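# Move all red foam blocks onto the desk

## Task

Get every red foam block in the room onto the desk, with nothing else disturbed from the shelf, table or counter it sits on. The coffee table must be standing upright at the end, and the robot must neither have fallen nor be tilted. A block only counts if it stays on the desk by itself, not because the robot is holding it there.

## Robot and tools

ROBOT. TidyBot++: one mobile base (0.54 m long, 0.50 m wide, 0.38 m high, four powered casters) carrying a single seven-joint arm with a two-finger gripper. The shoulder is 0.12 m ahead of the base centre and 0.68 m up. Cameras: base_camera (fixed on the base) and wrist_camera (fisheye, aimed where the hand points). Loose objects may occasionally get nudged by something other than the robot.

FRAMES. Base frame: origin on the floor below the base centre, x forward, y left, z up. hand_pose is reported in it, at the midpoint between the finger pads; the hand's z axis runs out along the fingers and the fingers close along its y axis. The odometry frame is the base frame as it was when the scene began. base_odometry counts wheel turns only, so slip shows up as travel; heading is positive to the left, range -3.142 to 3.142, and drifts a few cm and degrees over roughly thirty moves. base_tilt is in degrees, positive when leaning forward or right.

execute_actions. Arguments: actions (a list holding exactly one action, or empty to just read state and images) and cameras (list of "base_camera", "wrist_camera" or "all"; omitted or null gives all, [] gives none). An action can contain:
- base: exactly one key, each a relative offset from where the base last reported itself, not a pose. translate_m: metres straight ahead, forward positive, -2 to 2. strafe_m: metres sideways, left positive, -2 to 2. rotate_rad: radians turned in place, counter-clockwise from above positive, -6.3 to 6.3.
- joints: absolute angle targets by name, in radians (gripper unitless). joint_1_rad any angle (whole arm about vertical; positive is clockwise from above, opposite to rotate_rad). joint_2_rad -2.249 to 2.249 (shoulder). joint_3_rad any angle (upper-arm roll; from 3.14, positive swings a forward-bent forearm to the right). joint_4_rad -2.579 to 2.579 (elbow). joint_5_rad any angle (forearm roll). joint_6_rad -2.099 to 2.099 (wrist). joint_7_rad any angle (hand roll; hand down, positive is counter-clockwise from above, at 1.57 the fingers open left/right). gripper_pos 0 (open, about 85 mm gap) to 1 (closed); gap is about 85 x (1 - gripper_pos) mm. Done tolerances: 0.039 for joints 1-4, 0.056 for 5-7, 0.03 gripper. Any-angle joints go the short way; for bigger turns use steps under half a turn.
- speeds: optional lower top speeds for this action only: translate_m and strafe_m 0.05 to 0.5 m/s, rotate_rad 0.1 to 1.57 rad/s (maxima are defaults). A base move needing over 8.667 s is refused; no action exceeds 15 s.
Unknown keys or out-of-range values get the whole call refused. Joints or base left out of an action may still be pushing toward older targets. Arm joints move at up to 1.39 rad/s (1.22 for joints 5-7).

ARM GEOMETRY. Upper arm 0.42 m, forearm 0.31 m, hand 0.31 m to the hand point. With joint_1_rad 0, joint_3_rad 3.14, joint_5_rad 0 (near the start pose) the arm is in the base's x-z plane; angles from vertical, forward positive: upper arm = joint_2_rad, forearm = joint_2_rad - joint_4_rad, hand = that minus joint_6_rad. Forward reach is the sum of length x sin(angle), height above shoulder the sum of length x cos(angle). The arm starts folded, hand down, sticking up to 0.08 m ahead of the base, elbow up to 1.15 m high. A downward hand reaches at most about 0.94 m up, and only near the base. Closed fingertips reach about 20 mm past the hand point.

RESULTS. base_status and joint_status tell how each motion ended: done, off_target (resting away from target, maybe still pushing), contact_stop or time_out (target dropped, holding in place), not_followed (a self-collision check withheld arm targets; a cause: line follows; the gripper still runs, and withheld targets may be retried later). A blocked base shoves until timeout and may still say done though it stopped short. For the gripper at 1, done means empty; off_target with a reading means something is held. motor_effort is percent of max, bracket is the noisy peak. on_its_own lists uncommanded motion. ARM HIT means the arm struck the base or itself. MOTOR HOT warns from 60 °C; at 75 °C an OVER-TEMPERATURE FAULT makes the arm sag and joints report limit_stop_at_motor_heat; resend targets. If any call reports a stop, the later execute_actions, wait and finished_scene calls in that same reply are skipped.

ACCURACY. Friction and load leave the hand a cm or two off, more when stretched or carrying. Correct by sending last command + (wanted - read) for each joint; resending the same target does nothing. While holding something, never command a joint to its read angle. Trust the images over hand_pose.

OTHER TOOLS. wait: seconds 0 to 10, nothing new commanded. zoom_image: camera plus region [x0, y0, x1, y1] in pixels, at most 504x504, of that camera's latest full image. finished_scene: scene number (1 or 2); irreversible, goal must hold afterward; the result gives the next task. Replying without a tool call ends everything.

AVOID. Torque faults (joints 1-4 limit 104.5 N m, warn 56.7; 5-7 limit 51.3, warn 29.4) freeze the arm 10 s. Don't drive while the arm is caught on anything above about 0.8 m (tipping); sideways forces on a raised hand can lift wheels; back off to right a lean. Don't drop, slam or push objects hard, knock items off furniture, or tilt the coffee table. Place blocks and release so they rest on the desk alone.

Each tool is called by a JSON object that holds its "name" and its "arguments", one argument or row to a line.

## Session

{"name": "execute_actions", "arguments": {
  "actions": [
    {"joints":{"joint_1_rad":0,"joint_3_rad":3.15,"joint_5_rad":0,"joint_7_rad":1.57,"joint_2_rad":-0.6,"joint_4_rad":-1.5,"joint_6_rad":-1.4}}
  ]
}}

{"name": "execute_actions", "arguments": {
  "actions": [
    {"joints":{"joint_1_rad":2.1}}
  ],
  "cameras": ["wrist_camera"]
}}

{"name": "execute_actions", "arguments": {
  "actions": [
    {"joints":{"joint_1_rad":4.2}}
  ],
  "cameras": ["wrist_camera"]
}}

Scene clock: 2.30 s.
base_odometry: x=+0.000 y=+0.000 heading=+0.000 (m, m, rad; odometry frame)
base_tilt: forward=-0.6 right=-0.2 (deg)
base_status: not commanded
joint_positions: joint_1_rad=+0.018 joint_2_rad=-0.592 joint_3_rad=+3.131 joint_4_rad=-1.522 joint_5_rad=+0.017 joint_6_rad=-1.362 joint_7_rad=+1.591 gripper_pos=+0.000
joint_status: all done
motor_effort: joint_1_rad=+1(1) joint_2_rad=+3(4) joint_3_rad=+1(2) joint_4_rad=+20(23) joint_5_rad=+0(1) joint_6_rad=+6(6) joint_7_rad=+1(1) (%)
hand_pose: x=+0.3696 y=-0.0040 z=+1.0134 quat_wxyz=(+0.017, +0.911, +0.005, +0.412) (m; base frame)
pictures: base_camera, wrist_camera
camera_calibration (this result's frames):
wrist_camera: T_world_to_cam=[[-0.00610205, -0.996198, 0.0869048, -0.097239], [-0.649841, -0.0621036, -0.757529, 1.06934], [0.760046, -0.0610967, -0.646991, 0.504106], [0, 0, 0, 1]] pos_world=[0.311163, 0.000339862, 1.14466]
Images, in order (width x height): base_camera 644x364, wrist_camera 644x476.

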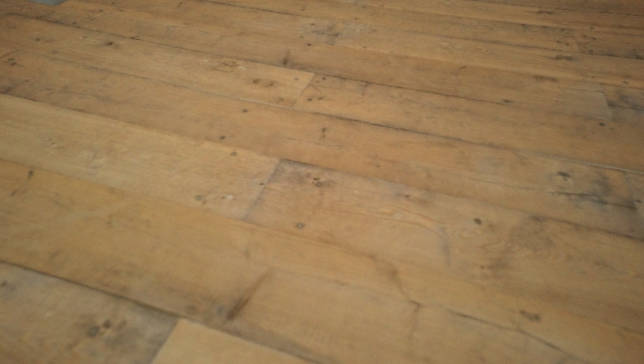

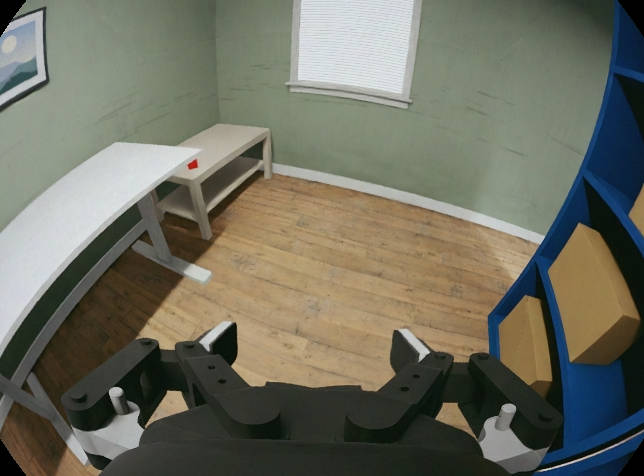

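Scene clock: 5.50 s.
base_odometry: x=+0.000 y=+0.000 heading=+0.000 (m, m, rad; odometry frame)
base_tilt: forward=-0.6 right=-0.2 (deg)
base_status: not commanded
joint_positions: joint_1_rad=+2.084 joint_2_rad=-0.592 joint_3_rad=+3.131 joint_4_rad=-1.522 joint_5_rad=+0.017 joint_6_rad=-1.362 joint_7_rad=+1.591 gripper_pos=+0.000
joint_status: all done
motor_effort: joint_1_rad=+1(1) joint_2_rad=+3(3) joint_3_rad=+1(1) joint_4_rad=+20(20) joint_5_rad=-1(0) joint_6_rad=+7(6) joint_7_rad=+1(1) (%)
hand_pose: x=-0.0037 y=-0.2186 z=+1.0134 quat_wxyz=(+0.363, +0.470, -0.780, +0.196) (m; base frame)
pictures: wrist_camera
camera_calibration (this result's frames):
wrist_camera: T_world_to_cam=[[-0.873372, 0.479239, 0.086904, 0.00596696], [0.254489, 0.601153, -0.757529, 0.961724], [-0.41528, -0.639488, -0.646991, 0.64397], [0, 0, 0, 1]] pos_world=[0.0278907, -0.169192, 1.14466]
Images, in order (width x height): wrist_camera 644x476.

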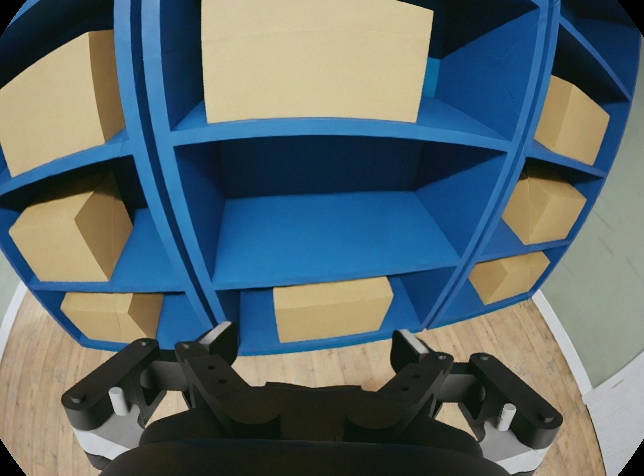

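Scene clock: 8.70 s.
base_odometry: x=+0.000 y=+0.000 heading=+0.000 (m, m, rad; odometry frame)
base_tilt: forward=-0.6 right=-0.2 (deg)
base_status: not commanded
joint_positions: joint_1_rad=+4.184 joint_2_rad=-0.592 joint_3_rad=+3.131 joint_4_rad=-1.522 joint_5_rad=+0.017 joint_6_rad=-1.362 joint_7_rad=+1.591 gripper_pos=+0.000
joint_status: all done
motor_effort: joint_1_rad=+1(1) joint_2_rad=+3(3) joint_3_rad=+1(1) joint_4_rad=+20(20) joint_5_rad=-1(1) joint_6_rad=+7(6) joint_7_rad=+1(1) (%)
hand_pose: x=-0.0077 y=+0.2163 z=+1.0134 quat_wxyz=(+0.351, -0.443, -0.796, -0.217) (m; base frame)
pictures: wrist_camera
camera_calibration (this result's frames):
wrist_camera: T_world_to_cam=[[0.854602, 0.51196, 0.0869044, -0.199662], [0.390443, -0.523167, -0.757529, 0.945546], [-0.342359, 0.681317, -0.646991, 0.635293], [0, 0, 0, 1]] pos_world=[0.018948, 0.164062, 1.14466]
Images, in order (width x height): wrist_camera 644x476.

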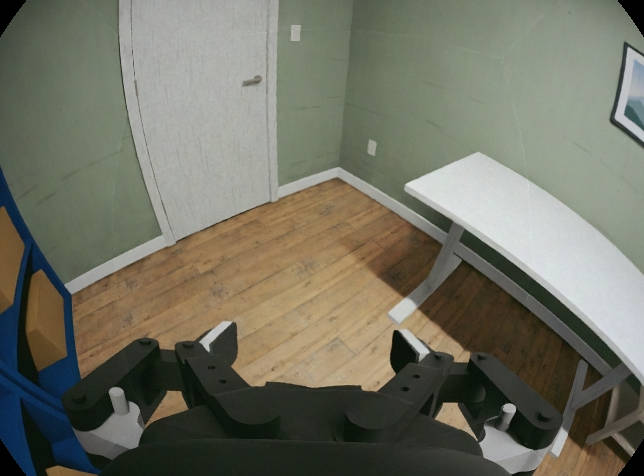

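{"name": "execute_actions", "arguments": {
  "actions": [
    {"base":{"rotate_rad":1.2},"joints":{"joint_1_rad":0.02}}
  ],
  "cameras": ["base_camera"]
}}

{"name": "execute_actions", "arguments": {
  "actions": [
    {"base":{"strafe_m":-1.32},"joints":{"joint_1_rad":2.6}}
  ]
}}

{"name": "execute_actions", "arguments": {
  "actions": [
    {"base":{"translate_m":0.5},"joints":{"joint_1_rad":-0.02,"joint_6_rad":-1.7}}
  ]
}}

Scene clock: 17.70 s.
base_odometry: x=+0.000 y=+0.000 heading=+1.199 (m, m, rad; odometry frame)
base_tilt: forward=-0.6 right=-0.2 (deg)
base_status: done
joint_positions: joint_1_rad=+6.287 joint_2_rad=-0.593 joint_3_rad=+3.131 joint_4_rad=-1.522 joint_5_rad=+0.017 joint_6_rad=-1.363 joint_7_rad=+1.591 gripper_pos=+0.000
joint_status: all done
motor_effort: joint_1_rad=+1(2) joint_2_rad=+3(4) joint_3_rad=+1(2) joint_4_rad=+20(20) joint_5_rad=-1(0) joint_6_rad=+6(6) joint_7_rad=+1(1) (%)
hand_pose: x=+0.3693 y=-0.0007 z=+1.0134 quat_wxyz=(-0.014, -0.911, -0.011, -0.412) (m; base frame)
pictures: base_camera
Images, in order (width x height): base_camera 644x364.

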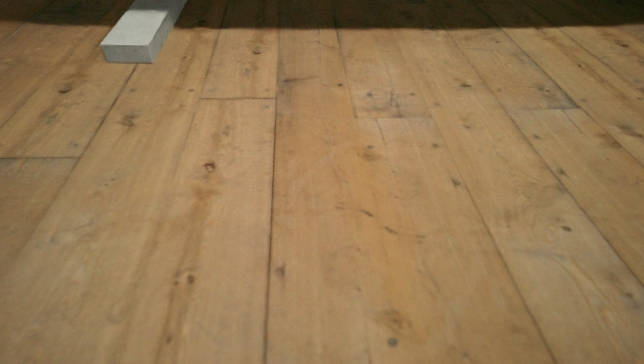

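Scene clock: 21.70 s.
base_odometry: x=+1.231 y=-0.478 heading=+1.200 (m, m, rad; odometry frame)
base_tilt: forward=-0.6 right=-0.2 (deg)
base_status: done
joint_positions: joint_1_rad=+8.868 joint_2_rad=-0.593 joint_3_rad=+3.132 joint_4_rad=-1.522 joint_5_rad=+0.017 joint_6_rad=-1.363 joint_7_rad=+1.591 gripper_pos=+0.000
joint_status: all done
motor_effort: joint_1_rad=+1(0) joint_2_rad=+4(5) joint_3_rad=+1(4) joint_4_rad=+19(20) joint_5_rad=-1(0) joint_6_rad=+6(6) joint_7_rad=+1(1) (%)
hand_pose: x=-0.0934 y=-0.1321 z=+1.0133 quat_wxyz=(-0.400, -0.262, +0.873, -0.100) (m; base frame)
pictures: base_camera, wrist_camera
camera_calibration (this result's frames):
wrist_camera: T_world_to_cam=[[-0.535152, 0.840365, 0.0860152, -0.0336395], [0.512902, 0.40414, -0.757365, 0.930482], [-0.671225, -0.361188, -0.647302, 0.675133], [0, 0, 0, 1]] pos_world=[-0.042082, -0.103926, 1.14462]
Images, in order (width x height): base_camera 644x364, wrist_camera 644x476.

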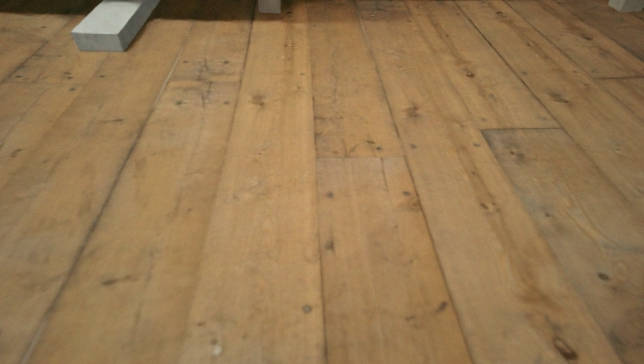

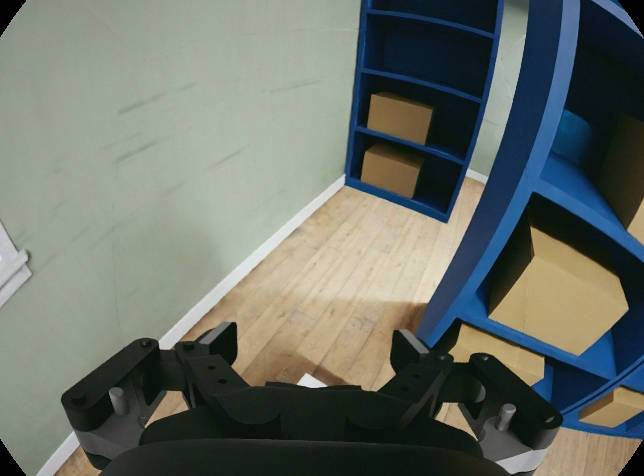

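Scene clock: 25.27 s.
base_odometry: x=+1.412 y=-0.012 heading=+1.200 (m, m, rad; odometry frame)
base_tilt: forward=-0.6 right=-0.1 (deg)
base_status: done
joint_positions: joint_1_rad=+6.279 joint_2_rad=-0.598 joint_3_rad=+3.135 joint_4_rad=-1.522 joint_5_rad=+0.017 joint_6_rad=-1.662 joint_7_rad=+1.590 gripper_pos=+0.000
joint_status: all done
motor_effort: joint_1_rad=+1(1) joint_2_rad=+5(6) joint_3_rad=+1(3) joint_4_rad=+18(21) joint_5_rad=-1(0) joint_6_rad=+4(6) joint_7_rad=+1(1) (%)
hand_pose: x=+0.2971 y=-0.0014 z=+0.9545 quat_wxyz=(-0.011, -0.962, -0.011, -0.274) (m; base frame)
pictures: base_camera, wrist_camera
camera_calibration (this result's frames):
wrist_camera: T_world_to_cam=[[0.0300685, -0.996522, 0.0777123, -0.0919674], [-0.841083, -0.067233, -0.536711, 0.823783], [0.54007, -0.0492244, -0.84018, 0.77104], [0, 0, 0, 1]] pos_world=[0.27922, 0.0016918, 1.09709]
Images, in order (width x height): base_camera 644x364, wrist_camera 644x476.

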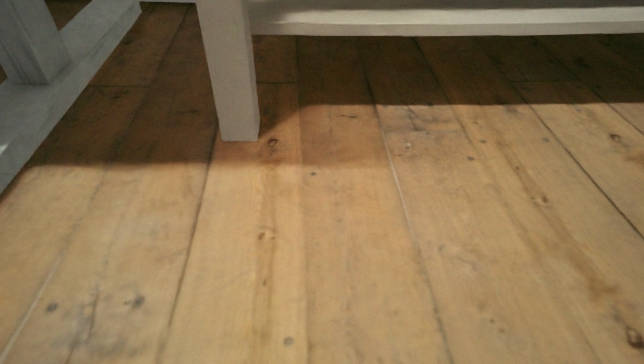

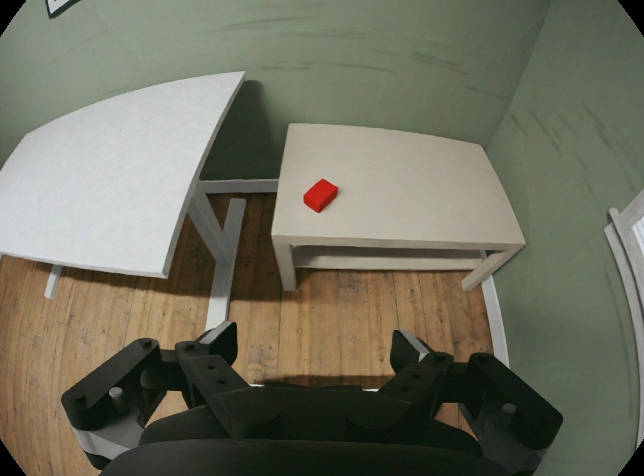

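{"name": "execute_actions", "arguments": {
  "actions": [
    {"base":{"translate_m":0.18},"joints":{"joint_2_rad":0.65,"joint_4_rad":-1.45,"joint_6_rad":-0.99,"joint_7_rad":0.95}}
  ],
  "cameras": ["wrist_camera"]
}}

Scene clock: 28.87 s.
base_odometry: x=+1.478 y=+0.156 heading=+1.200 (m, m, rad; odometry frame)
base_tilt: forward=-0.6 right=-0.2 (deg)
base_status: done
joint_positions: joint_1_rad=+6.279 joint_2_rad=+0.650 joint_3_rad=+3.135 joint_4_rad=-1.477 joint_5_rad=+0.017 joint_6_rad=-1.026 joint_7_rad=+0.969 gripper_pos=+0.000
joint_status: all done
motor_effort: joint_1_rad=+1(1) joint_2_rad=-38(41) joint_3_rad=+0(2) joint_4_rad=+16(19) joint_5_rad=-1(1) joint_6_rad=-1(5) joint_7_rad=+1(1) (%)
hand_pose: x=+0.6369 y=+0.0019 z=+0.5394 quat_wxyz=(-0.007, -0.958, +0.288, +0.004) (m; base frame)
pictures: wrist_camera
camera_calibration (this result's frames):
wrist_camera: T_world_to_cam=[[-0.517225, -0.854376, 0.0501938, 0.296534], [-0.85566, 0.517454, -0.00933688, 0.610733], [-0.0179957, -0.0477781, -0.998696, 0.679912], [0, 0, 0, 1]] pos_world=[0.68819, -0.0301895, 0.669844]
Images, in order (width x height): wrist_camera 644x476.

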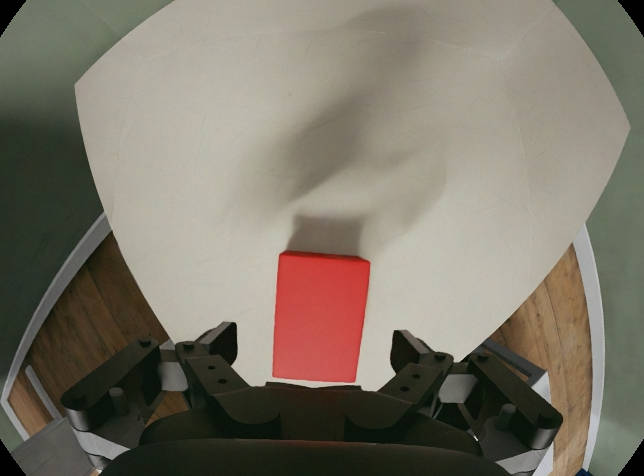

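{"name": "execute_actions", "arguments": {
  "actions": [
    {"base":{"strafe_m":-0.01},"joints":{"joint_2_rad":0.77,"joint_6_rad":-0.88,"joint_7_rad":0.87}}
  ],
  "cameras": ["wrist_camera"]
}}

{"name": "execute_actions", "arguments": {
  "actions": [
    {"joints":{"gripper_pos":1}}
  ],
  "cameras": []
}}

{"name": "execute_actions", "arguments": {
  "actions": [
    {"joints":{"joint_2_rad":0.45,"joint_4_rad":-0.68,"joint_6_rad":-1.97}}
  ],
  "cameras": []
}}

{"name": "execute_actions", "arguments": {
  "actions": [
    {"joints":{"joint_1_rad":-0.8,"joint_7_rad":1.57}}
  ],
  "cameras": ["wrist_camera"]
}}

{"name": "execute_actions", "arguments": {
  "actions": [
    {"joints":{"joint_2_rad":0.62,"joint_4_rad":-0.76,"joint_6_rad":-1.73}}
  ],
  "cameras": ["wrist_camera"]
}}

Scene clock: 32.80 s.
base_odometry: x=+1.487 y=+0.153 heading=+1.200 (m, m, rad; odometry frame)
base_tilt: forward=-0.6 right=-0.1 (deg)
base_status: done
joint_positions: joint_1_rad=+6.274 joint_2_rad=+0.774 joint_3_rad=+3.136 joint_4_rad=-1.473 joint_5_rad=+0.017 joint_6_rad=-0.915 joint_7_rad=+0.889 gripper_pos=+0.000
joint_status: all done
motor_effort: joint_1_rad=+1(3) joint_2_rad=-41(45) joint_3_rad=+0(1) joint_4_rad=+15(16) joint_5_rad=-1(1) joint_6_rad=-1(0) joint_7_rad=+1(1) (%)
hand_pose: x=+0.6517 y=+0.0047 z=+0.4748 quat_wxyz=(-0.008, -0.946, +0.323, +0.008) (m; base frame)
pictures: wrist_camera
camera_calibration (this result's frames):
wrist_camera: T_world_to_cam=[[-0.57938, -0.813205, 0.0549294, 0.347873], [-0.814528, 0.580116, -0.00306087, 0.591313], [-0.0293763, -0.0465149, -0.998486, 0.623084], [0, 0, 0, 1]] pos_world=[0.701496, -0.0311555, 0.604842]
Images, in order (width x height): wrist_camera 644x476.

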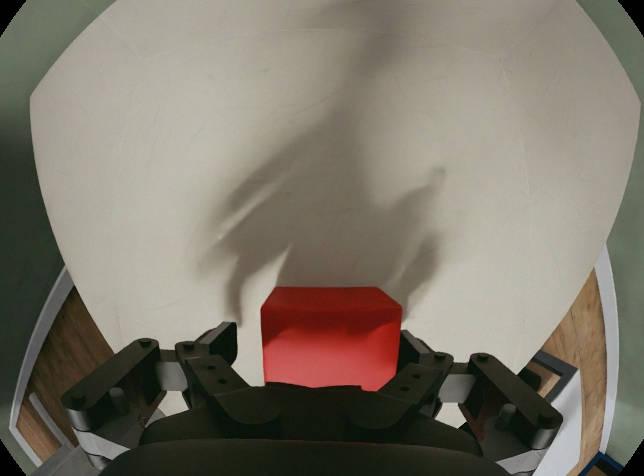

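Scene clock: 33.90 s.
base_odometry: x=+1.487 y=+0.153 heading=+1.200 (m, m, rad; odometry frame)
base_tilt: forward=-0.6 right=-0.2 (deg)
base_status: not commanded
joint_positions: joint_1_rad=+6.274 joint_2_rad=+0.770 joint_3_rad=+3.136 joint_4_rad=-1.473 joint_5_rad=+0.017 joint_6_rad=-0.915 joint_7_rad=+0.889 gripper_pos=+0.373
joint_status: gripper_pos off_target (ended at +0.373, target +1.000)
motor_effort: joint_1_rad=+0(0) joint_2_rad=-41(42) joint_3_rad=+0(1) joint_4_rad=+15(15) joint_5_rad=-1(0) joint_6_rad=+0(3) joint_7_rad=+1(1) (%)
hand_pose: x=+0.6528 y=+0.0047 z=+0.4772 quat_wxyz=(-0.007, -0.946, +0.323, +0.006) (m; base frame)
pictures: none
No camera images: the call's "cameras" was empty. Leave "cameras" out to get every camera's image.

Scene clock: 35.93 s.
base_odometry: x=+1.487 y=+0.153 heading=+1.200 (m, m, rad; odometry frame)
base_tilt: forward=-0.6 right=-0.1 (deg)
base_status: not commanded
joint_positions: joint_1_rad=+6.274 joint_2_rad=+0.452 joint_3_rad=+3.136 joint_4_rad=-0.703 joint_5_rad=+0.017 joint_6_rad=-1.937 joint_7_rad=+0.889 gripper_pos=+0.373
joint_status: all done
motor_effort: joint_1_rad=+1(1) joint_2_rad=-34(45) joint_3_rad=+0(0) joint_4_rad=+18(20) joint_5_rad=-1(1) joint_6_rad=+0(1) joint_7_rad=+1(1) (%)
hand_pose: x=+0.6057 y=+0.0026 z=+0.8766 quat_wxyz=(+0.002, -0.943, +0.331, -0.026) (m; base frame)
pictures: none
No camera images: the call's "cameras" was empty. Leave "cameras" out to get every camera's image.

Scene clock: 38.00 s.
base_odometry: x=+1.487 y=+0.153 heading=+1.200 (m, m, rad; odometry frame)
base_tilt: forward=-0.6 right=-0.2 (deg)
base_status: not commanded
joint_positions: joint_1_rad=+5.494 joint_2_rad=+0.452 joint_3_rad=+3.136 joint_4_rad=-0.703 joint_5_rad=+0.017 joint_6_rad=-1.937 joint_7_rad=+1.552 gripper_pos=+0.373
joint_status: all done
motor_effort: joint_1_rad=+0(3) joint_2_rad=-34(35) joint_3_rad=+0(1) joint_4_rad=+18(18) joint_5_rad=-1(0) joint_6_rad=+0(1) joint_7_rad=+2(1) (%)
hand_pose: x=+0.4632 y=+0.3441 z=+0.8766 quat_wxyz=(+0.004, -0.927, -0.374, -0.026) (m; base frame)
pictures: wrist_camera
camera_calibration (this result's frames):
wrist_camera: T_world_to_cam=[[0.719689, -0.692548, 0.0492401, -0.145714], [-0.689735, -0.721276, -0.0634499, 0.684977], [0.0794579, 0.0117016, -0.99677, 0.962532], [0, 0, 0, 1]] pos_world=[0.500841, 0.381881, 1.01006]
Images, in order (width x height): wrist_camera 644x476.

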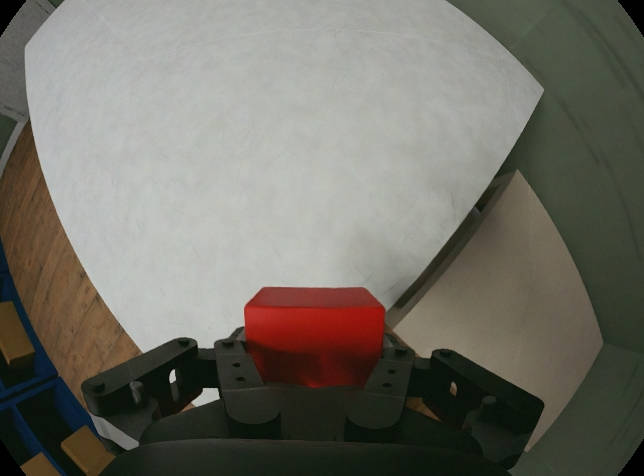

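Scene clock: 39.53 s.
base_odometry: x=+1.487 y=+0.153 heading=+1.200 (m, m, rad; odometry frame)
base_tilt: forward=-0.6 right=-0.2 (deg)
base_status: not commanded
joint_positions: joint_1_rad=+5.494 joint_2_rad=+0.626 joint_3_rad=+3.136 joint_4_rad=-0.745 joint_5_rad=+0.017 joint_6_rad=-1.761 joint_7_rad=+1.552 gripper_pos=+0.373
joint_status: all done
motor_effort: joint_1_rad=+1(1) joint_2_rad=-40(46) joint_3_rad=+0(0) joint_4_rad=+19(20) joint_5_rad=-1(1) joint_6_rad=-1(0) joint_7_rad=+1(1) (%)
hand_pose: x=+0.5132 y=+0.3944 z=+0.7739 quat_wxyz=(-0.004, -0.927, -0.376, -0.007) (m; base frame)
pictures: wrist_camera
camera_calibration (this result's frames):
wrist_camera: T_world_to_cam=[[0.722831, -0.689296, 0.0488525, -0.144387], [-0.689111, -0.724283, -0.0232239, 0.718988], [0.0513912, -0.0168779, -0.998536, 0.882697], [0, 0, 0, 1]] pos_world=[0.554467, 0.436124, 0.905156]
Images, in order (width x height): wrist_camera 644x476.

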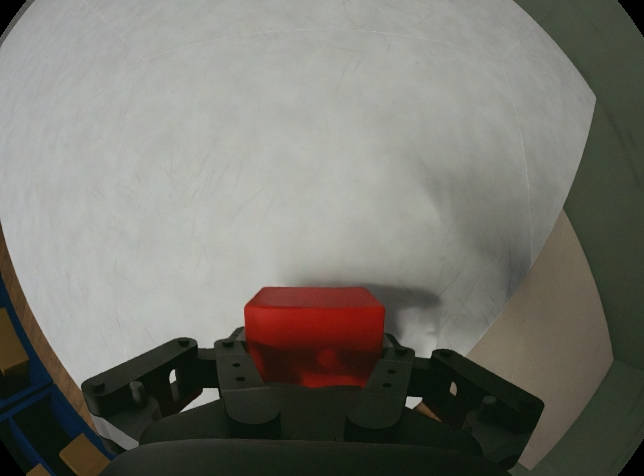

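{"name": "execute_actions", "arguments": {
  "actions": [
    {"joints":{"joint_2_rad":0.665,"joint_6_rad":-1.7}}
  ],
  "cameras": []
}}

{"name": "execute_actions", "arguments": {
  "actions": [
    {"joints":{"gripper_pos":0}}
  ],
  "cameras": []
}}

{"name": "execute_actions", "arguments": {
  "actions": [
    {"joints":{"joint_2_rad":-0.6,"joint_4_rad":-1.5,"joint_6_rad":-1.3}}
  ],
  "cameras": ["wrist_camera"]
}}

{"name": "execute_actions", "arguments": {
  "actions": [
    {"base":{"strafe_m":-0.42},"joints":{"joint_1_rad":-3.1}}
  ],
  "cameras": []
}}

{"name": "execute_actions", "arguments": {
  "actions": [
    {"base":{"translate_m":-1.0}}
  ],
  "cameras": ["wrist_camera"]
}}

Scene clock: 42.60 s.
base_odometry: x=+1.487 y=+0.153 heading=+1.200 (m, m, rad; odometry frame)
base_tilt: forward=-0.6 right=-0.2 (deg)
base_status: not commanded
joint_positions: joint_1_rad=+5.494 joint_2_rad=+0.664 joint_3_rad=+3.136 joint_4_rad=-0.745 joint_5_rad=+0.017 joint_6_rad=-1.735 joint_7_rad=+1.552 gripper_pos=+0.373
joint_status: all done
motor_effort: joint_1_rad=+1(1) joint_2_rad=-42(44) joint_3_rad=+0(0) joint_4_rad=+18(19) joint_5_rad=-1(1) joint_6_rad=+0(0) joint_7_rad=+2(2) (%)
hand_pose: x=+0.5209 y=+0.4022 z=+0.7523 quat_wxyz=(-0.007, -0.927, -0.376, -0.001) (m; base frame)
pictures: none
No camera images: the call's "cameras" was empty. Leave "cameras" out to get every camera's image.

Scene clock: 43.70 s.
base_odometry: x=+1.487 y=+0.153 heading=+1.200 (m, m, rad; odometry frame)
base_tilt: forward=-0.6 right=-0.2 (deg)
base_status: not commanded
joint_positions: joint_1_rad=+5.494 joint_2_rad=+0.664 joint_3_rad=+3.136 joint_4_rad=-0.745 joint_5_rad=+0.017 joint_6_rad=-1.735 joint_7_rad=+1.552 gripper_pos=+0.000
joint_status: all done
motor_effort: joint_1_rad=+1(1) joint_2_rad=-41(42) joint_3_rad=+0(0) joint_4_rad=+19(20) joint_5_rad=-1(1) joint_6_rad=-1(0) joint_7_rad=+1(1) (%)
hand_pose: x=+0.5209 y=+0.4022 z=+0.7523 quat_wxyz=(-0.007, -0.927, -0.376, -0.001) (m; base frame)
pictures: none
No camera images: the call's "cameras" was empty. Leave "cameras" out to get every camera's image.

Scene clock: 46.23 s.
base_odometry: x=+1.487 y=+0.153 heading=+1.200 (m, m, rad; odometry frame)
base_tilt: forward=-0.6 right=-0.2 (deg)
base_status: not commanded
joint_positions: joint_1_rad=+5.494 joint_2_rad=-0.597 joint_3_rad=+3.136 joint_4_rad=-1.473 joint_5_rad=+0.017 joint_6_rad=-1.338 joint_7_rad=+1.552 gripper_pos=+0.000
joint_status: all done
motor_effort: joint_1_rad=+1(1) joint_2_rad=+4(44) joint_3_rad=+1(0) joint_4_rad=+20(20) joint_5_rad=-1(1) joint_6_rad=+7(8) joint_7_rad=+1(2) (%)
hand_pose: x=+0.2991 y=+0.1789 z=+1.0446 quat_wxyz=(+0.168, -0.829, -0.336, -0.415) (m; base frame)
pictures: wrist_camera
camera_calibration (this result's frames):
wrist_camera: T_world_to_cam=[[0.692413, -0.719571, 0.0527383, -0.140922], [-0.393651, -0.438027, -0.80819, 1.10203], [0.604651, 0.538841, -0.586556, 0.465095], [0, 0, 0, 1]] pos_world=[0.250172, 0.130704, 1.17089]
Images, in order (width x height): wrist_camera 644x476.

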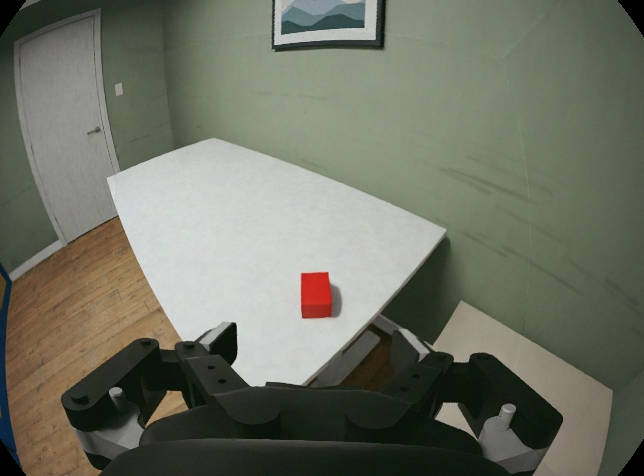

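Scene clock: 49.57 s.
base_odometry: x=+1.878 y=+0.001 heading=+1.200 (m, m, rad; odometry frame)
base_tilt: forward=-0.6 right=-0.2 (deg)
base_status: done
joint_positions: joint_1_rad=+3.199 joint_2_rad=-0.607 joint_3_rad=+3.136 joint_4_rad=-1.475 joint_5_rad=+0.017 joint_6_rad=-1.335 joint_7_rad=+1.552 gripper_pos=+0.000
joint_status: all done
motor_effort: joint_1_rad=+1(1) joint_2_rad=+4(8) joint_3_rad=+1(2) joint_4_rad=+20(20) joint_5_rad=-1(0) joint_6_rad=+7(7) joint_7_rad=+2(1) (%)
hand_pose: x=-0.1314 y=+0.0162 z=+1.0464 quat_wxyz=(+0.452, -0.034, -0.891, -0.017) (m; base frame)
pictures: none
No camera images: the call's "cameras" was empty. Leave "cameras" out to get every camera's image.

Scene clock: 52.93 s.
base_odometry: x=+1.517 y=-0.932 heading=+1.201 (m, m, rad; odometry frame)
base_tilt: forward=-0.6 right=-0.2 (deg)
base_status: done
joint_positions: joint_1_rad=+3.199 joint_2_rad=-0.598 joint_3_rad=+3.137 joint_4_rad=-1.478 joint_5_rad=+0.017 joint_6_rad=-1.333 joint_7_rad=+1.552 gripper_pos=+0.000
joint_status: not commanded
motor_effort: joint_1_rad=+1(1) joint_2_rad=+4(8) joint_3_rad=+1(1) joint_4_rad=+19(20) joint_5_rad=+0(1) joint_6_rad=+6(8) joint_7_rad=+1(2) (%)
hand_pose: x=-0.1351 y=+0.0164 z=+1.0434 quat_wxyz=(+0.447, -0.034, -0.894, -0.017) (m; base frame)
pictures: wrist_camera
camera_calibration (this result's frames):
wrist_camera: T_world_to_cam=[[0.0801646, 0.995388, 0.0526977, -0.0679853], [0.588826, -0.00463165, -0.808246, 0.984687], [-0.804274, 0.0958226, -0.586482, 0.631382], [0, 0, 0, 1]] pos_world=[-0.0665551, 0.0117319, 1.16975]
Images, in order (width x height): wrist_camera 644x476.

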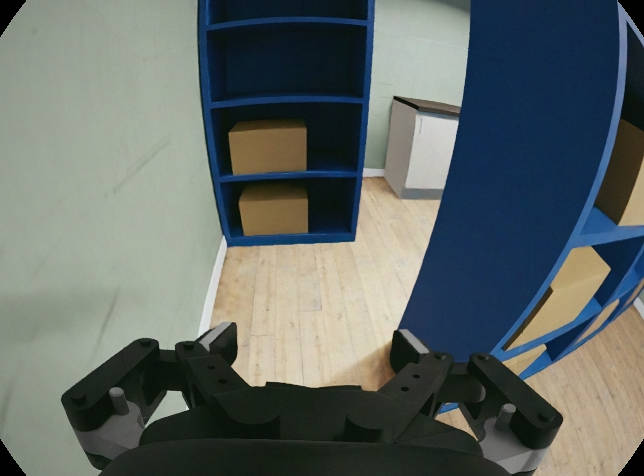

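{"name": "execute_actions", "arguments": {
  "actions": [
    {"base":{"translate_m":-1.05},"joints":{"joint_1_rad":-2.3}}
  ]
}}

Scene clock: 56.97 s.
base_odometry: x=+1.137 y=-1.911 heading=+1.201 (m, m, rad; odometry frame)
base_tilt: forward=-0.6 right=-0.2 (deg)
base_status: done
joint_positions: joint_1_rad=+3.967 joint_2_rad=-0.600 joint_3_rad=+3.137 joint_4_rad=-1.478 joint_5_rad=+0.017 joint_6_rad=-1.333 joint_7_rad=+1.552 gripper_pos=+0.000
joint_status: all done
motor_effort: joint_1_rad=+1(0) joint_2_rad=+4(7) joint_3_rad=+1(2) joint_4_rad=+20(20) joint_5_rad=-1(1) joint_6_rad=+6(7) joint_7_rad=+1(2) (%)
hand_pose: x=-0.0517 y=+0.1877 z=+1.0440 quat_wxyz=(+0.409, -0.366, -0.815, -0.184) (m; base frame)
pictures: base_camera, wrist_camera
camera_calibration (this result's frames):
wrist_camera: T_world_to_cam=[[0.749399, 0.660023, 0.0526405, -0.147579], [0.418747, -0.410862, -0.809842, 1.006], [-0.512886, 0.628937, -0.584282, 0.595047], [0, 0, 0, 1]] pos_world=[-0.00547049, 0.136484, 1.17014]
Images, in order (width x height): base_camera 644x364, wrist_camera 644x476.

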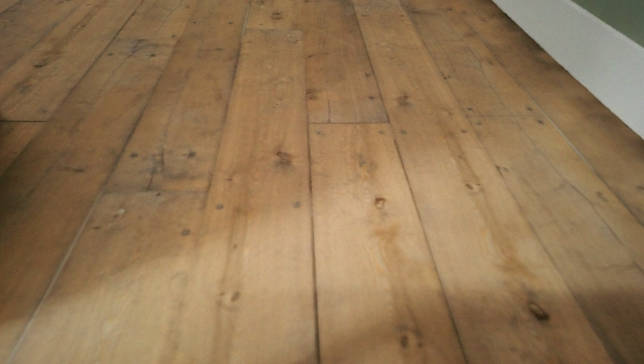

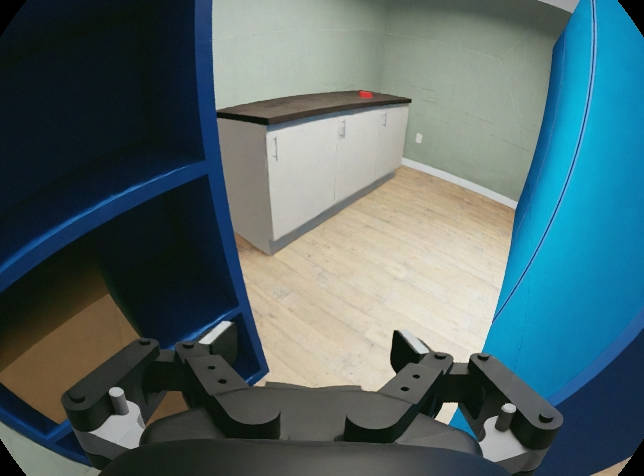

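{"name": "execute_actions", "arguments": {
  "actions": [
    {"base":{"translate_m":-0.14}}
  ],
  "cameras": []
}}

{"name": "execute_actions", "arguments": {
  "actions": [
    {"base":{"rotate_rad":0.07}}
  ],
  "cameras": ["base_camera"]
}}

{"name": "execute_actions", "arguments": {
  "actions": [
    {"base":{"strafe_m":2},"joints":{"joint_1_rad":-2.9}}
  ]
}}

{"name": "execute_actions", "arguments": {
  "actions": [
    {"base":{"translate_m":-0.2}}
  ],
  "cameras": []
}}

{"name": "execute_actions", "arguments": {
  "actions": [
    {"base":{"rotate_rad":3.12},"joints":{"joint_1_rad":0.02}}
  ]
}}

Scene clock: 60.27 s.
base_odometry: x=+1.087 y=-2.041 heading=+1.201 (m, m, rad; odometry frame)
base_tilt: forward=-0.6 right=-0.2 (deg)
base_status: done
joint_positions: joint_1_rad=+3.967 joint_2_rad=-0.596 joint_3_rad=+3.137 joint_4_rad=-1.478 joint_5_rad=+0.017 joint_6_rad=-1.333 joint_7_rad=+1.552 gripper_pos=+0.000
joint_status: not commanded
motor_effort: joint_1_rad=+1(1) joint_2_rad=+4(7) joint_3_rad=+1(3) joint_4_rad=+20(20) joint_5_rad=-1(0) joint_6_rad=+6(7) joint_7_rad=+1(2) (%)
hand_pose: x=-0.0526 y=+0.1890 z=+1.0429 quat_wxyz=(+0.408, -0.366, -0.816, -0.183) (m; base frame)
pictures: none
No camera images: the call's "cameras" was empty. Leave "cameras" out to get every camera's image.

Scene clock: 60.97 s.
base_odometry: x=+1.087 y=-2.042 heading=+1.271 (m, m, rad; odometry frame)
base_tilt: forward=-0.6 right=-0.2 (deg)
base_status: done
joint_positions: joint_1_rad=+3.968 joint_2_rad=-0.597 joint_3_rad=+3.137 joint_4_rad=-1.478 joint_5_rad=+0.017 joint_6_rad=-1.333 joint_7_rad=+1.552 gripper_pos=+0.000
joint_status: not commanded
motor_effort: joint_1_rad=+1(2) joint_2_rad=+4(6) joint_3_rad=+1(2) joint_4_rad=+20(20) joint_5_rad=-1(1) joint_6_rad=+7(7) joint_7_rad=+1(2) (%)
hand_pose: x=-0.0523 y=+0.1890 z=+1.0430 quat_wxyz=(+0.408, -0.367, -0.816, -0.184) (m; base frame)
pictures: base_camera
Images, in order (width x height): base_camera 644x364.

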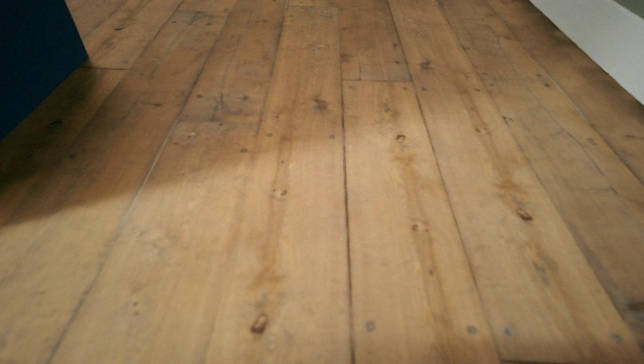

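Scene clock: 66.33 s.
base_odometry: x=-0.824 y=-1.451 heading=+1.271 (m, m, rad; odometry frame)
base_tilt: forward=-0.6 right=-0.2 (deg)
base_status: done
joint_positions: joint_1_rad=+3.399 joint_2_rad=-0.600 joint_3_rad=+3.139 joint_4_rad=-1.479 joint_5_rad=+0.017 joint_6_rad=-1.333 joint_7_rad=+1.552 gripper_pos=+0.000
joint_status: all done
motor_effort: joint_1_rad=+1(1) joint_2_rad=+4(8) joint_3_rad=+1(2) joint_4_rad=+19(20) joint_5_rad=-1(2) joint_6_rad=+6(7) joint_7_rad=+1(1) (%)
hand_pose: x=-0.1259 y=+0.0672 z=+1.0437 quat_wxyz=(+0.444, -0.124, -0.885, -0.062) (m; base frame)
pictures: base_camera, wrist_camera
camera_calibration (this result's frames):
wrist_camera: T_world_to_cam=[[0.277836, 0.959245, 0.0515384, -0.090708], [0.574174, -0.122813, -0.80947, 0.987121], [-0.77015, 0.254492, -0.584895, 0.62601], [0, 0, 0, 1]] pos_world=[-0.0594553, 0.0489276, 1.16987]
Images, in order (width x height): base_camera 644x364, wrist_camera 644x476.

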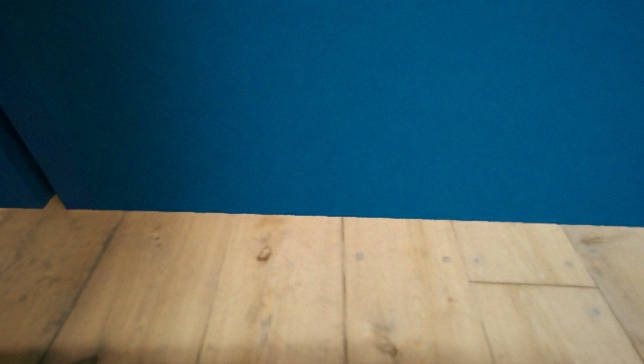

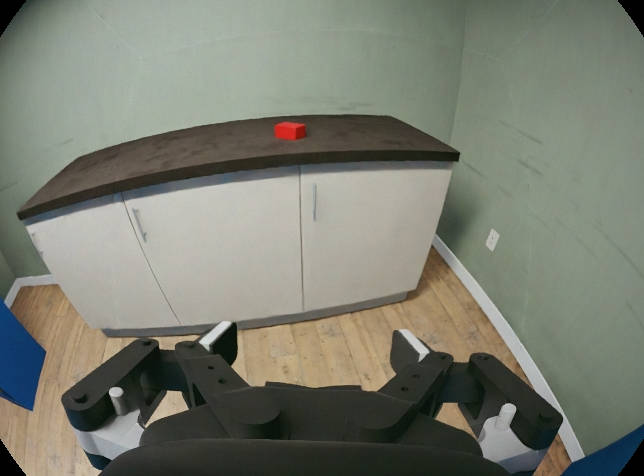

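Scene clock: 68.07 s.
base_odometry: x=-0.883 y=-1.642 heading=+1.271 (m, m, rad; odometry frame)
base_tilt: forward=-0.6 right=-0.2 (deg)
base_status: done
joint_positions: joint_1_rad=+3.399 joint_2_rad=-0.594 joint_3_rad=+3.139 joint_4_rad=-1.479 joint_5_rad=+0.017 joint_6_rad=-1.332 joint_7_rad=+1.552 gripper_pos=+0.000
joint_status: not commanded
motor_effort: joint_1_rad=+1(1) joint_2_rad=+4(8) joint_3_rad=+1(2) joint_4_rad=+19(20) joint_5_rad=-1(1) joint_6_rad=+7(7) joint_7_rad=+1(1) (%)
hand_pose: x=-0.1281 y=+0.0678 z=+1.0420 quat_wxyz=(+0.442, -0.124, -0.886, -0.062) (m; base frame)
pictures: none
No camera images: the call's "cameras" was empty. Leave "cameras" out to get every camera's image.

Scene clock: 71.83 s.
base_odometry: x=-0.883 y=-1.642 heading=-1.894 (m, m, rad; odometry frame)
base_tilt: forward=-0.7 right=-0.1 (deg)
base_status: done
joint_positions: joint_1_rad=+6.287 joint_2_rad=-0.594 joint_3_rad=+3.139 joint_4_rad=-1.479 joint_5_rad=+0.017 joint_6_rad=-1.332 joint_7_rad=+1.552 gripper_pos=+0.000
joint_status: all done
motor_effort: joint_1_rad=+1(1) joint_2_rad=+4(5) joint_3_rad=+1(2) joint_4_rad=+20(20) joint_5_rad=-1(2) joint_6_rad=+7(6) joint_7_rad=+1(1) (%)
hand_pose: x=+0.3752 y=-0.0037 z=+1.0420 quat_wxyz=(-0.005, -0.895, +0.011, -0.446) (m; base frame)
pictures: base_camera, wrist_camera
camera_calibration (this result's frames):
wrist_camera: T_world_to_cam=[[-0.0284618, -0.99826, 0.0516386, -0.0543192], [-0.591399, -0.0248315, -0.805996, 1.12335], [0.805876, -0.0534792, -0.589664, 0.441544], [0, 0, 0, 1]] pos_world=[0.306972, -0.0027169, 1.16858]
Images, in order (width x height): base_camera 644x364, wrist_camera 644x476.

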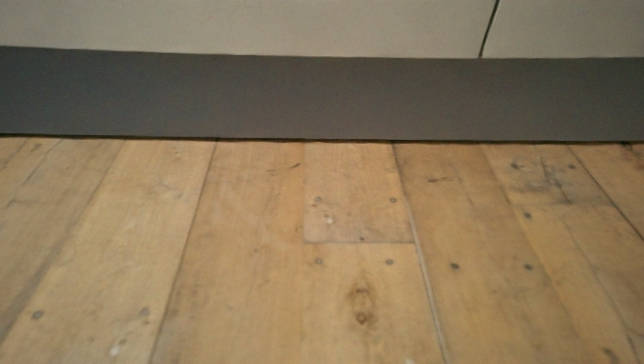

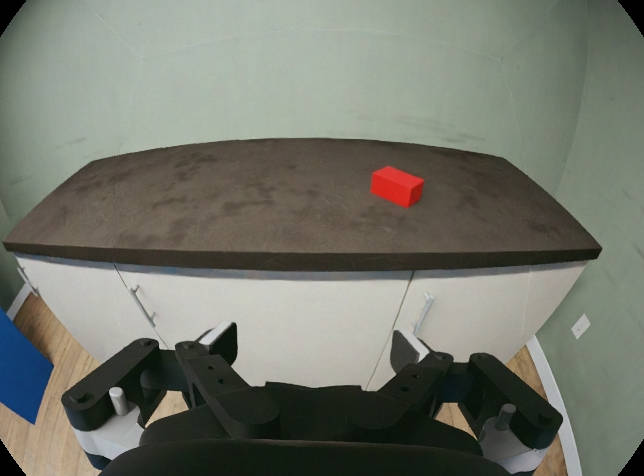

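{"name": "execute_actions", "arguments": {
  "actions": [
    {"base":{"strafe_m":-0.56},"joints":{"joint_1_rad":-0.72,"joint_2_rad":0.1,"joint_4_rad":-0.98,"joint_6_rad":-1.22}}
  ],
  "cameras": []
}}

{"name": "execute_actions", "arguments": {
  "actions": [
    {"base":{"translate_m":0.27}}
  ]
}}

Scene clock: 75.97 s.
base_odometry: x=-1.415 y=-1.465 heading=-1.893 (m, m, rad; odometry frame)
base_tilt: forward=-0.6 right=-0.2 (deg)
base_status: done
joint_positions: joint_1_rad=+5.579 joint_2_rad=+0.092 joint_3_rad=+3.139 joint_4_rad=-1.007 joint_5_rad=+0.017 joint_6_rad=-1.257 joint_7_rad=+1.552 gripper_pos=+0.000
joint_status: all done
motor_effort: joint_1_rad=+1(0) joint_2_rad=-23(24) joint_3_rad=+1(4) joint_4_rad=+21(22) joint_5_rad=-1(1) joint_6_rad=+6(7) joint_7_rad=+1(1) (%)
hand_pose: x=+0.5312 y=+0.3471 z=+1.0234 quat_wxyz=(+0.128, -0.870, -0.311, -0.361) (m; base frame)
pictures: none
No camera images: the call's "cameras" was empty. Leave "cameras" out to get every camera's image.

Scene clock: 77.80 s.
base_odometry: x=-1.500 y=-1.721 heading=-1.893 (m, m, rad; odometry frame)
base_tilt: forward=-0.6 right=-0.2 (deg)
base_status: done
joint_positions: joint_1_rad=+5.575 joint_2_rad=+0.104 joint_3_rad=+3.140 joint_4_rad=-1.005 joint_5_rad=+0.017 joint_6_rad=-1.255 joint_7_rad=+1.552 gripper_pos=+0.000
joint_status: not commanded
motor_effort: joint_1_rad=+1(3) joint_2_rad=-24(27) joint_3_rad=+1(3) joint_4_rad=+21(22) joint_5_rad=-1(0) joint_6_rad=+5(6) joint_7_rad=+1(1) (%)
hand_pose: x=+0.5337 y=+0.3511 z=+1.0189 quat_wxyz=(+0.127, -0.871, -0.313, -0.357) (m; base frame)
pictures: base_camera, wrist_camera
camera_calibration (this result's frames):
wrist_camera: T_world_to_cam=[[0.636824, -0.769129, 0.0538064, -0.132087], [-0.516214, -0.477171, -0.711218, 1.2294], [0.572693, 0.425145, -0.700909, 0.388864], [0, 0, 0, 1]] pos_world=[0.496051, 0.319719, 1.15404]
Images, in order (width x height): base_camera 644x364, wrist_camera 644x476.

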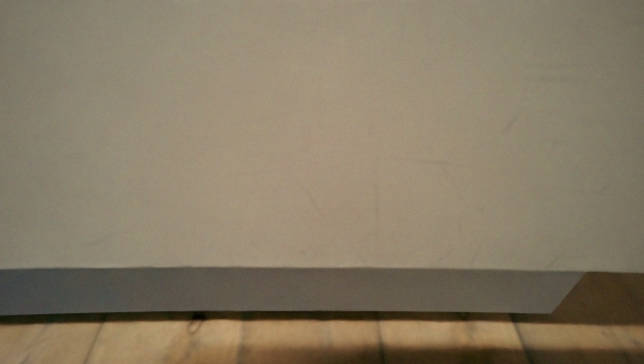

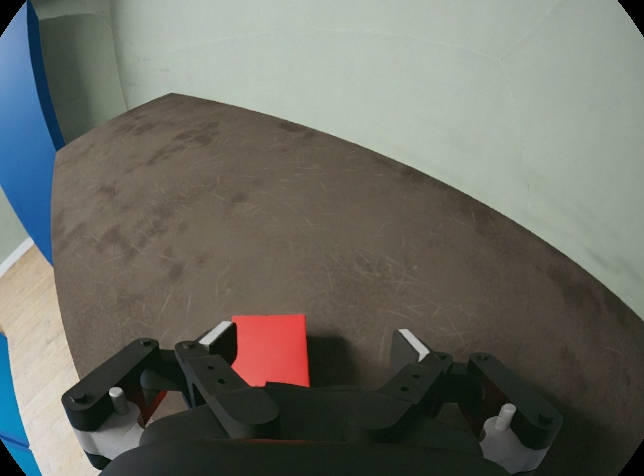

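{"name": "execute_actions", "arguments": {
  "actions": [
    {"base":{"translate_m":-0.05},"joints":{"joint_7_rad":1.68}}
  ],
  "cameras": []
}}

{"name": "execute_actions", "arguments": {
  "actions": [
    {"joints":{"joint_2_rad":0.23}}
  ],
  "cameras": ["wrist_camera"]
}}

Scene clock: 80.10 s.
base_odometry: x=-1.484 y=-1.674 heading=-1.893 (m, m, rad; odometry frame)
base_tilt: forward=-0.6 right=-0.2 (deg)
base_status: done
joint_positions: joint_1_rad=+5.572 joint_2_rad=+0.097 joint_3_rad=+3.140 joint_4_rad=-1.004 joint_5_rad=+0.017 joint_6_rad=-1.255 joint_7_rad=+1.673 gripper_pos=+0.000
joint_status: all done
motor_effort: joint_1_rad=+1(2) joint_2_rad=-24(27) joint_3_rad=+1(2) joint_4_rad=+22(22) joint_5_rad=-1(2) joint_6_rad=+6(6) joint_7_rad=+1(3) (%)
hand_pose: x=+0.5309 y=+0.3509 z=+1.0234 quat_wxyz=(+0.107, -0.848, -0.365, -0.368) (m; base frame)
pictures: none
No camera images: the call's "cameras" was empty. Leave "cameras" out to get every camera's image.

Scene clock: 81.47 s.
base_odometry: x=-1.484 y=-1.674 heading=-1.893 (m, m, rad; odometry frame)
base_tilt: forward=-0.6 right=-0.2 (deg)
base_status: not commanded
joint_positions: joint_1_rad=+5.572 joint_2_rad=+0.235 joint_3_rad=+3.140 joint_4_rad=-1.000 joint_5_rad=+0.017 joint_6_rad=-1.255 joint_7_rad=+1.673 gripper_pos=+0.000
joint_status: all done
motor_effort: joint_1_rad=+1(0) joint_2_rad=-30(34) joint_3_rad=+1(0) joint_4_rad=+22(23) joint_5_rad=-1(1) joint_6_rad=+5(6) joint_7_rad=+2(1) (%)
hand_pose: x=+0.5632 y=+0.3787 z=+0.9473 quat_wxyz=(+0.088, -0.870, -0.375, -0.308) (m; base frame)
pictures: wrist_camera
camera_calibration (this result's frames):
wrist_camera: T_world_to_cam=[[0.710326, -0.692008, 0.128693, -0.267354], [-0.493811, -0.620228, -0.609481, 1.1521], [0.501585, 0.36938, -0.782285, 0.448304], [0, 0, 0, 1]] pos_world=[0.533966, 0.36396, 1.08729]
Images, in order (width x height): wrist_camera 644x476.

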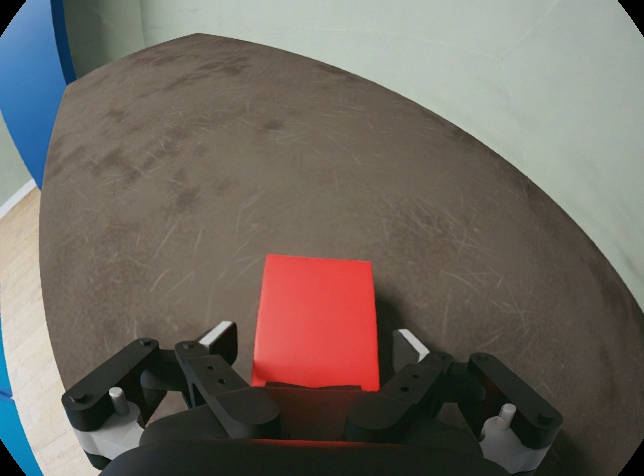

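{"name": "execute_actions", "arguments": {
  "actions": [
    {"joints":{"joint_2_rad":0.28}}
  ],
  "cameras": []
}}

{"name": "execute_actions", "arguments": {
  "actions": [
    {"joints":{"gripper_pos":1}}
  ],
  "cameras": ["wrist_camera"]
}}

{"name": "execute_actions", "arguments": {
  "actions": [
    {"joints":{"joint_2_rad":-0.6,"joint_4_rad":-1.3,"joint_7_rad":1.55}}
  ],
  "cameras": []
}}

{"name": "execute_actions", "arguments": {
  "actions": [
    {"base":{"translate_m":-0.53},"joints":{"joint_1_rad":-1.6,"joint_6_rad":-1.7}}
  ],
  "cameras": []
}}

{"name": "execute_actions", "arguments": {
  "actions": [
    {"base":{"strafe_m":1.9}}
  ]
}}

Scene clock: 84.60 s.
base_odometry: x=-1.484 y=-1.674 heading=-1.893 (m, m, rad; odometry frame)
base_tilt: forward=-0.6 right=-0.3 (deg)
base_status: not commanded
joint_positions: joint_1_rad=+5.572 joint_2_rad=+0.271 joint_3_rad=+3.140 joint_4_rad=-0.998 joint_5_rad=+0.017 joint_6_rad=-1.251 joint_7_rad=+1.673 gripper_pos=+0.000
joint_status: all done
motor_effort: joint_1_rad=+1(1) joint_2_rad=-31(32) joint_3_rad=+1(0) joint_4_rad=+22(22) joint_5_rad=-1(0) joint_6_rad=+4(5) joint_7_rad=+1(3) (%)
hand_pose: x=+0.5709 y=+0.3854 z=+0.9279 quat_wxyz=(+0.084, -0.874, -0.377, -0.294) (m; base frame)
pictures: none
No camera images: the call's "cameras" was empty. Leave "cameras" out to get every camera's image.

Scene clock: 85.70 s.
base_odometry: x=-1.484 y=-1.674 heading=-1.893 (m, m, rad; odometry frame)
base_tilt: forward=-0.6 right=-0.2 (deg)
base_status: not commanded
joint_positions: joint_1_rad=+5.572 joint_2_rad=+0.266 joint_3_rad=+3.140 joint_4_rad=-0.990 joint_5_rad=+0.017 joint_6_rad=-1.250 joint_7_rad=+1.673 gripper_pos=+0.378
joint_status: gripper_pos off_target (ended at +0.378, target +1.000)
motor_effort: joint_1_rad=+1(1) joint_2_rad=-30(31) joint_3_rad=+0(1) joint_4_rad=+22(22) joint_5_rad=+0(1) joint_6_rad=+5(5) joint_7_rad=+1(1) (%)
hand_pose: x=+0.5712 y=+0.3858 z=+0.9348 quat_wxyz=(+0.086, -0.872, -0.376, -0.301) (m; base frame)
pictures: wrist_camera
camera_calibration (this result's frames):
wrist_camera: T_world_to_cam=[[0.712031, -0.690527, 0.127222, -0.26675], [-0.501107, -0.626667, -0.596808, 1.14759], [0.491838, 0.361194, -0.792234, 0.449911], [0, 0, 0, 1]] pos_world=[0.543715, 0.372453, 1.07526]
Images, in order (width x height): wrist_camera 644x476.

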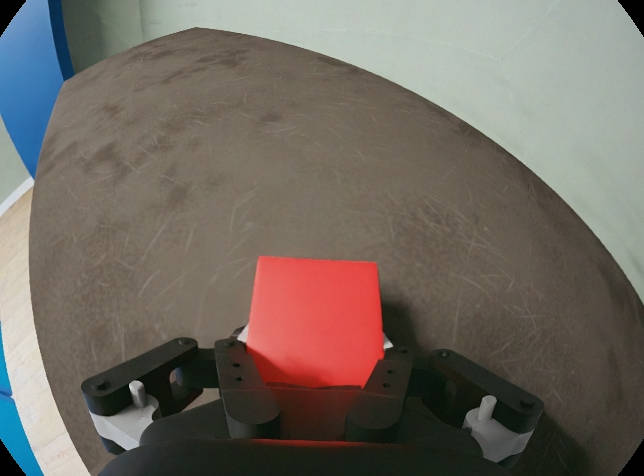

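Scene clock: 87.87 s.
base_odometry: x=-1.484 y=-1.674 heading=-1.893 (m, m, rad; odometry frame)
base_tilt: forward=-0.6 right=-0.2 (deg)
base_status: not commanded
joint_positions: joint_1_rad=+5.572 joint_2_rad=-0.599 joint_3_rad=+3.140 joint_4_rad=-1.274 joint_5_rad=+0.017 joint_6_rad=-1.250 joint_7_rad=+1.570 gripper_pos=+0.378
joint_status: all done
motor_effort: joint_1_rad=+1(1) joint_2_rad=+5(35) joint_3_rad=+1(1) joint_4_rad=+18(23) joint_5_rad=-1(1) joint_6_rad=+8(8) joint_7_rad=+2(1) (%)
hand_pose: x=+0.3113 y=+0.1618 z=+1.1670 quat_wxyz=(+0.191, -0.770, -0.284, -0.539) (m; base frame)
pictures: none
No camera images: the call's "cameras" was empty. Leave "cameras" out to get every camera's image.

Scene clock: 90.37 s.
base_odometry: x=-1.317 y=-1.171 heading=-1.893 (m, m, rad; odometry frame)
base_tilt: forward=-0.7 right=-0.2 (deg)
base_status: done
joint_positions: joint_1_rad=+4.701 joint_2_rad=-0.595 joint_3_rad=+3.141 joint_4_rad=-1.279 joint_5_rad=+0.017 joint_6_rad=-1.665 joint_7_rad=+1.570 gripper_pos=+0.378
joint_status: all done
motor_effort: joint_1_rad=+1(0) joint_2_rad=+6(8) joint_3_rad=+1(4) joint_4_rad=+17(19) joint_5_rad=-1(0) joint_6_rad=+6(8) joint_7_rad=+0(2) (%)
hand_pose: x=+0.1206 y=+0.1843 z=+1.0556 quat_wxyz=(+0.269, -0.651, -0.653, -0.277) (m; base frame)
pictures: none
No camera images: the call's "cameras" was empty. Leave "cameras" out to get every camera's image.

Scene clock: 95.53 s.
base_odometry: x=+0.486 y=-1.771 heading=-1.893 (m, m, rad; odometry frame)
base_tilt: forward=-0.6 right=-0.2 (deg)
base_status: done
joint_positions: joint_1_rad=+4.701 joint_2_rad=-0.596 joint_3_rad=+3.141 joint_4_rad=-1.280 joint_5_rad=+0.017 joint_6_rad=-1.667 joint_7_rad=+1.570 gripper_pos=+0.378
joint_status: not commanded
motor_effort: joint_1_rad=+1(1) joint_2_rad=+7(9) joint_3_rad=+1(1) joint_4_rad=+17(17) joint_5_rad=-1(1) joint_6_rad=+6(7) joint_7_rad=+1(1) (%)
hand_pose: x=+0.1205 y=+0.1836 z=+1.0548 quat_wxyz=(+0.269, -0.652, -0.654, -0.276) (m; base frame)
pictures: base_camera, wrist_camera
camera_calibration (this result's frames):
wrist_camera: T_world_to_cam=[[0.998028, 0.00127623, 0.0627566, -0.194206], [0.046124, -0.693039, -0.719424, 0.942213], [0.0425746, 0.720899, -0.691731, 0.721769], [0, 0, 0, 1]] pos_world=[0.119635, 0.132914, 1.18931]
Images, in order (width x height): base_camera 644x364, wrist_camera 644x476.

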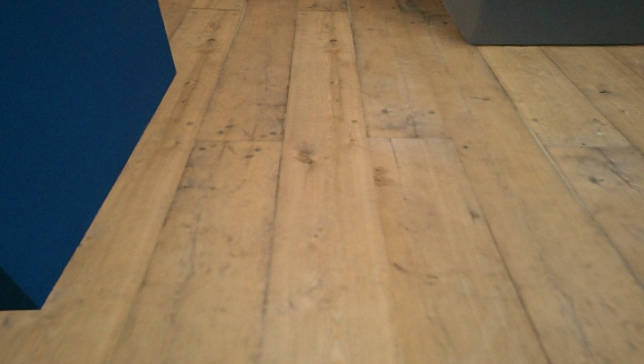

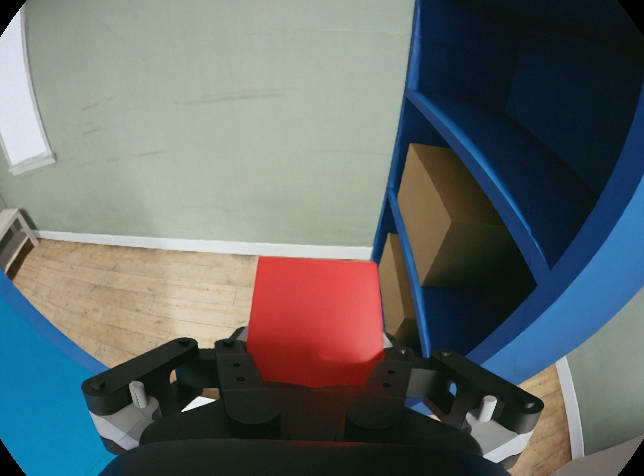

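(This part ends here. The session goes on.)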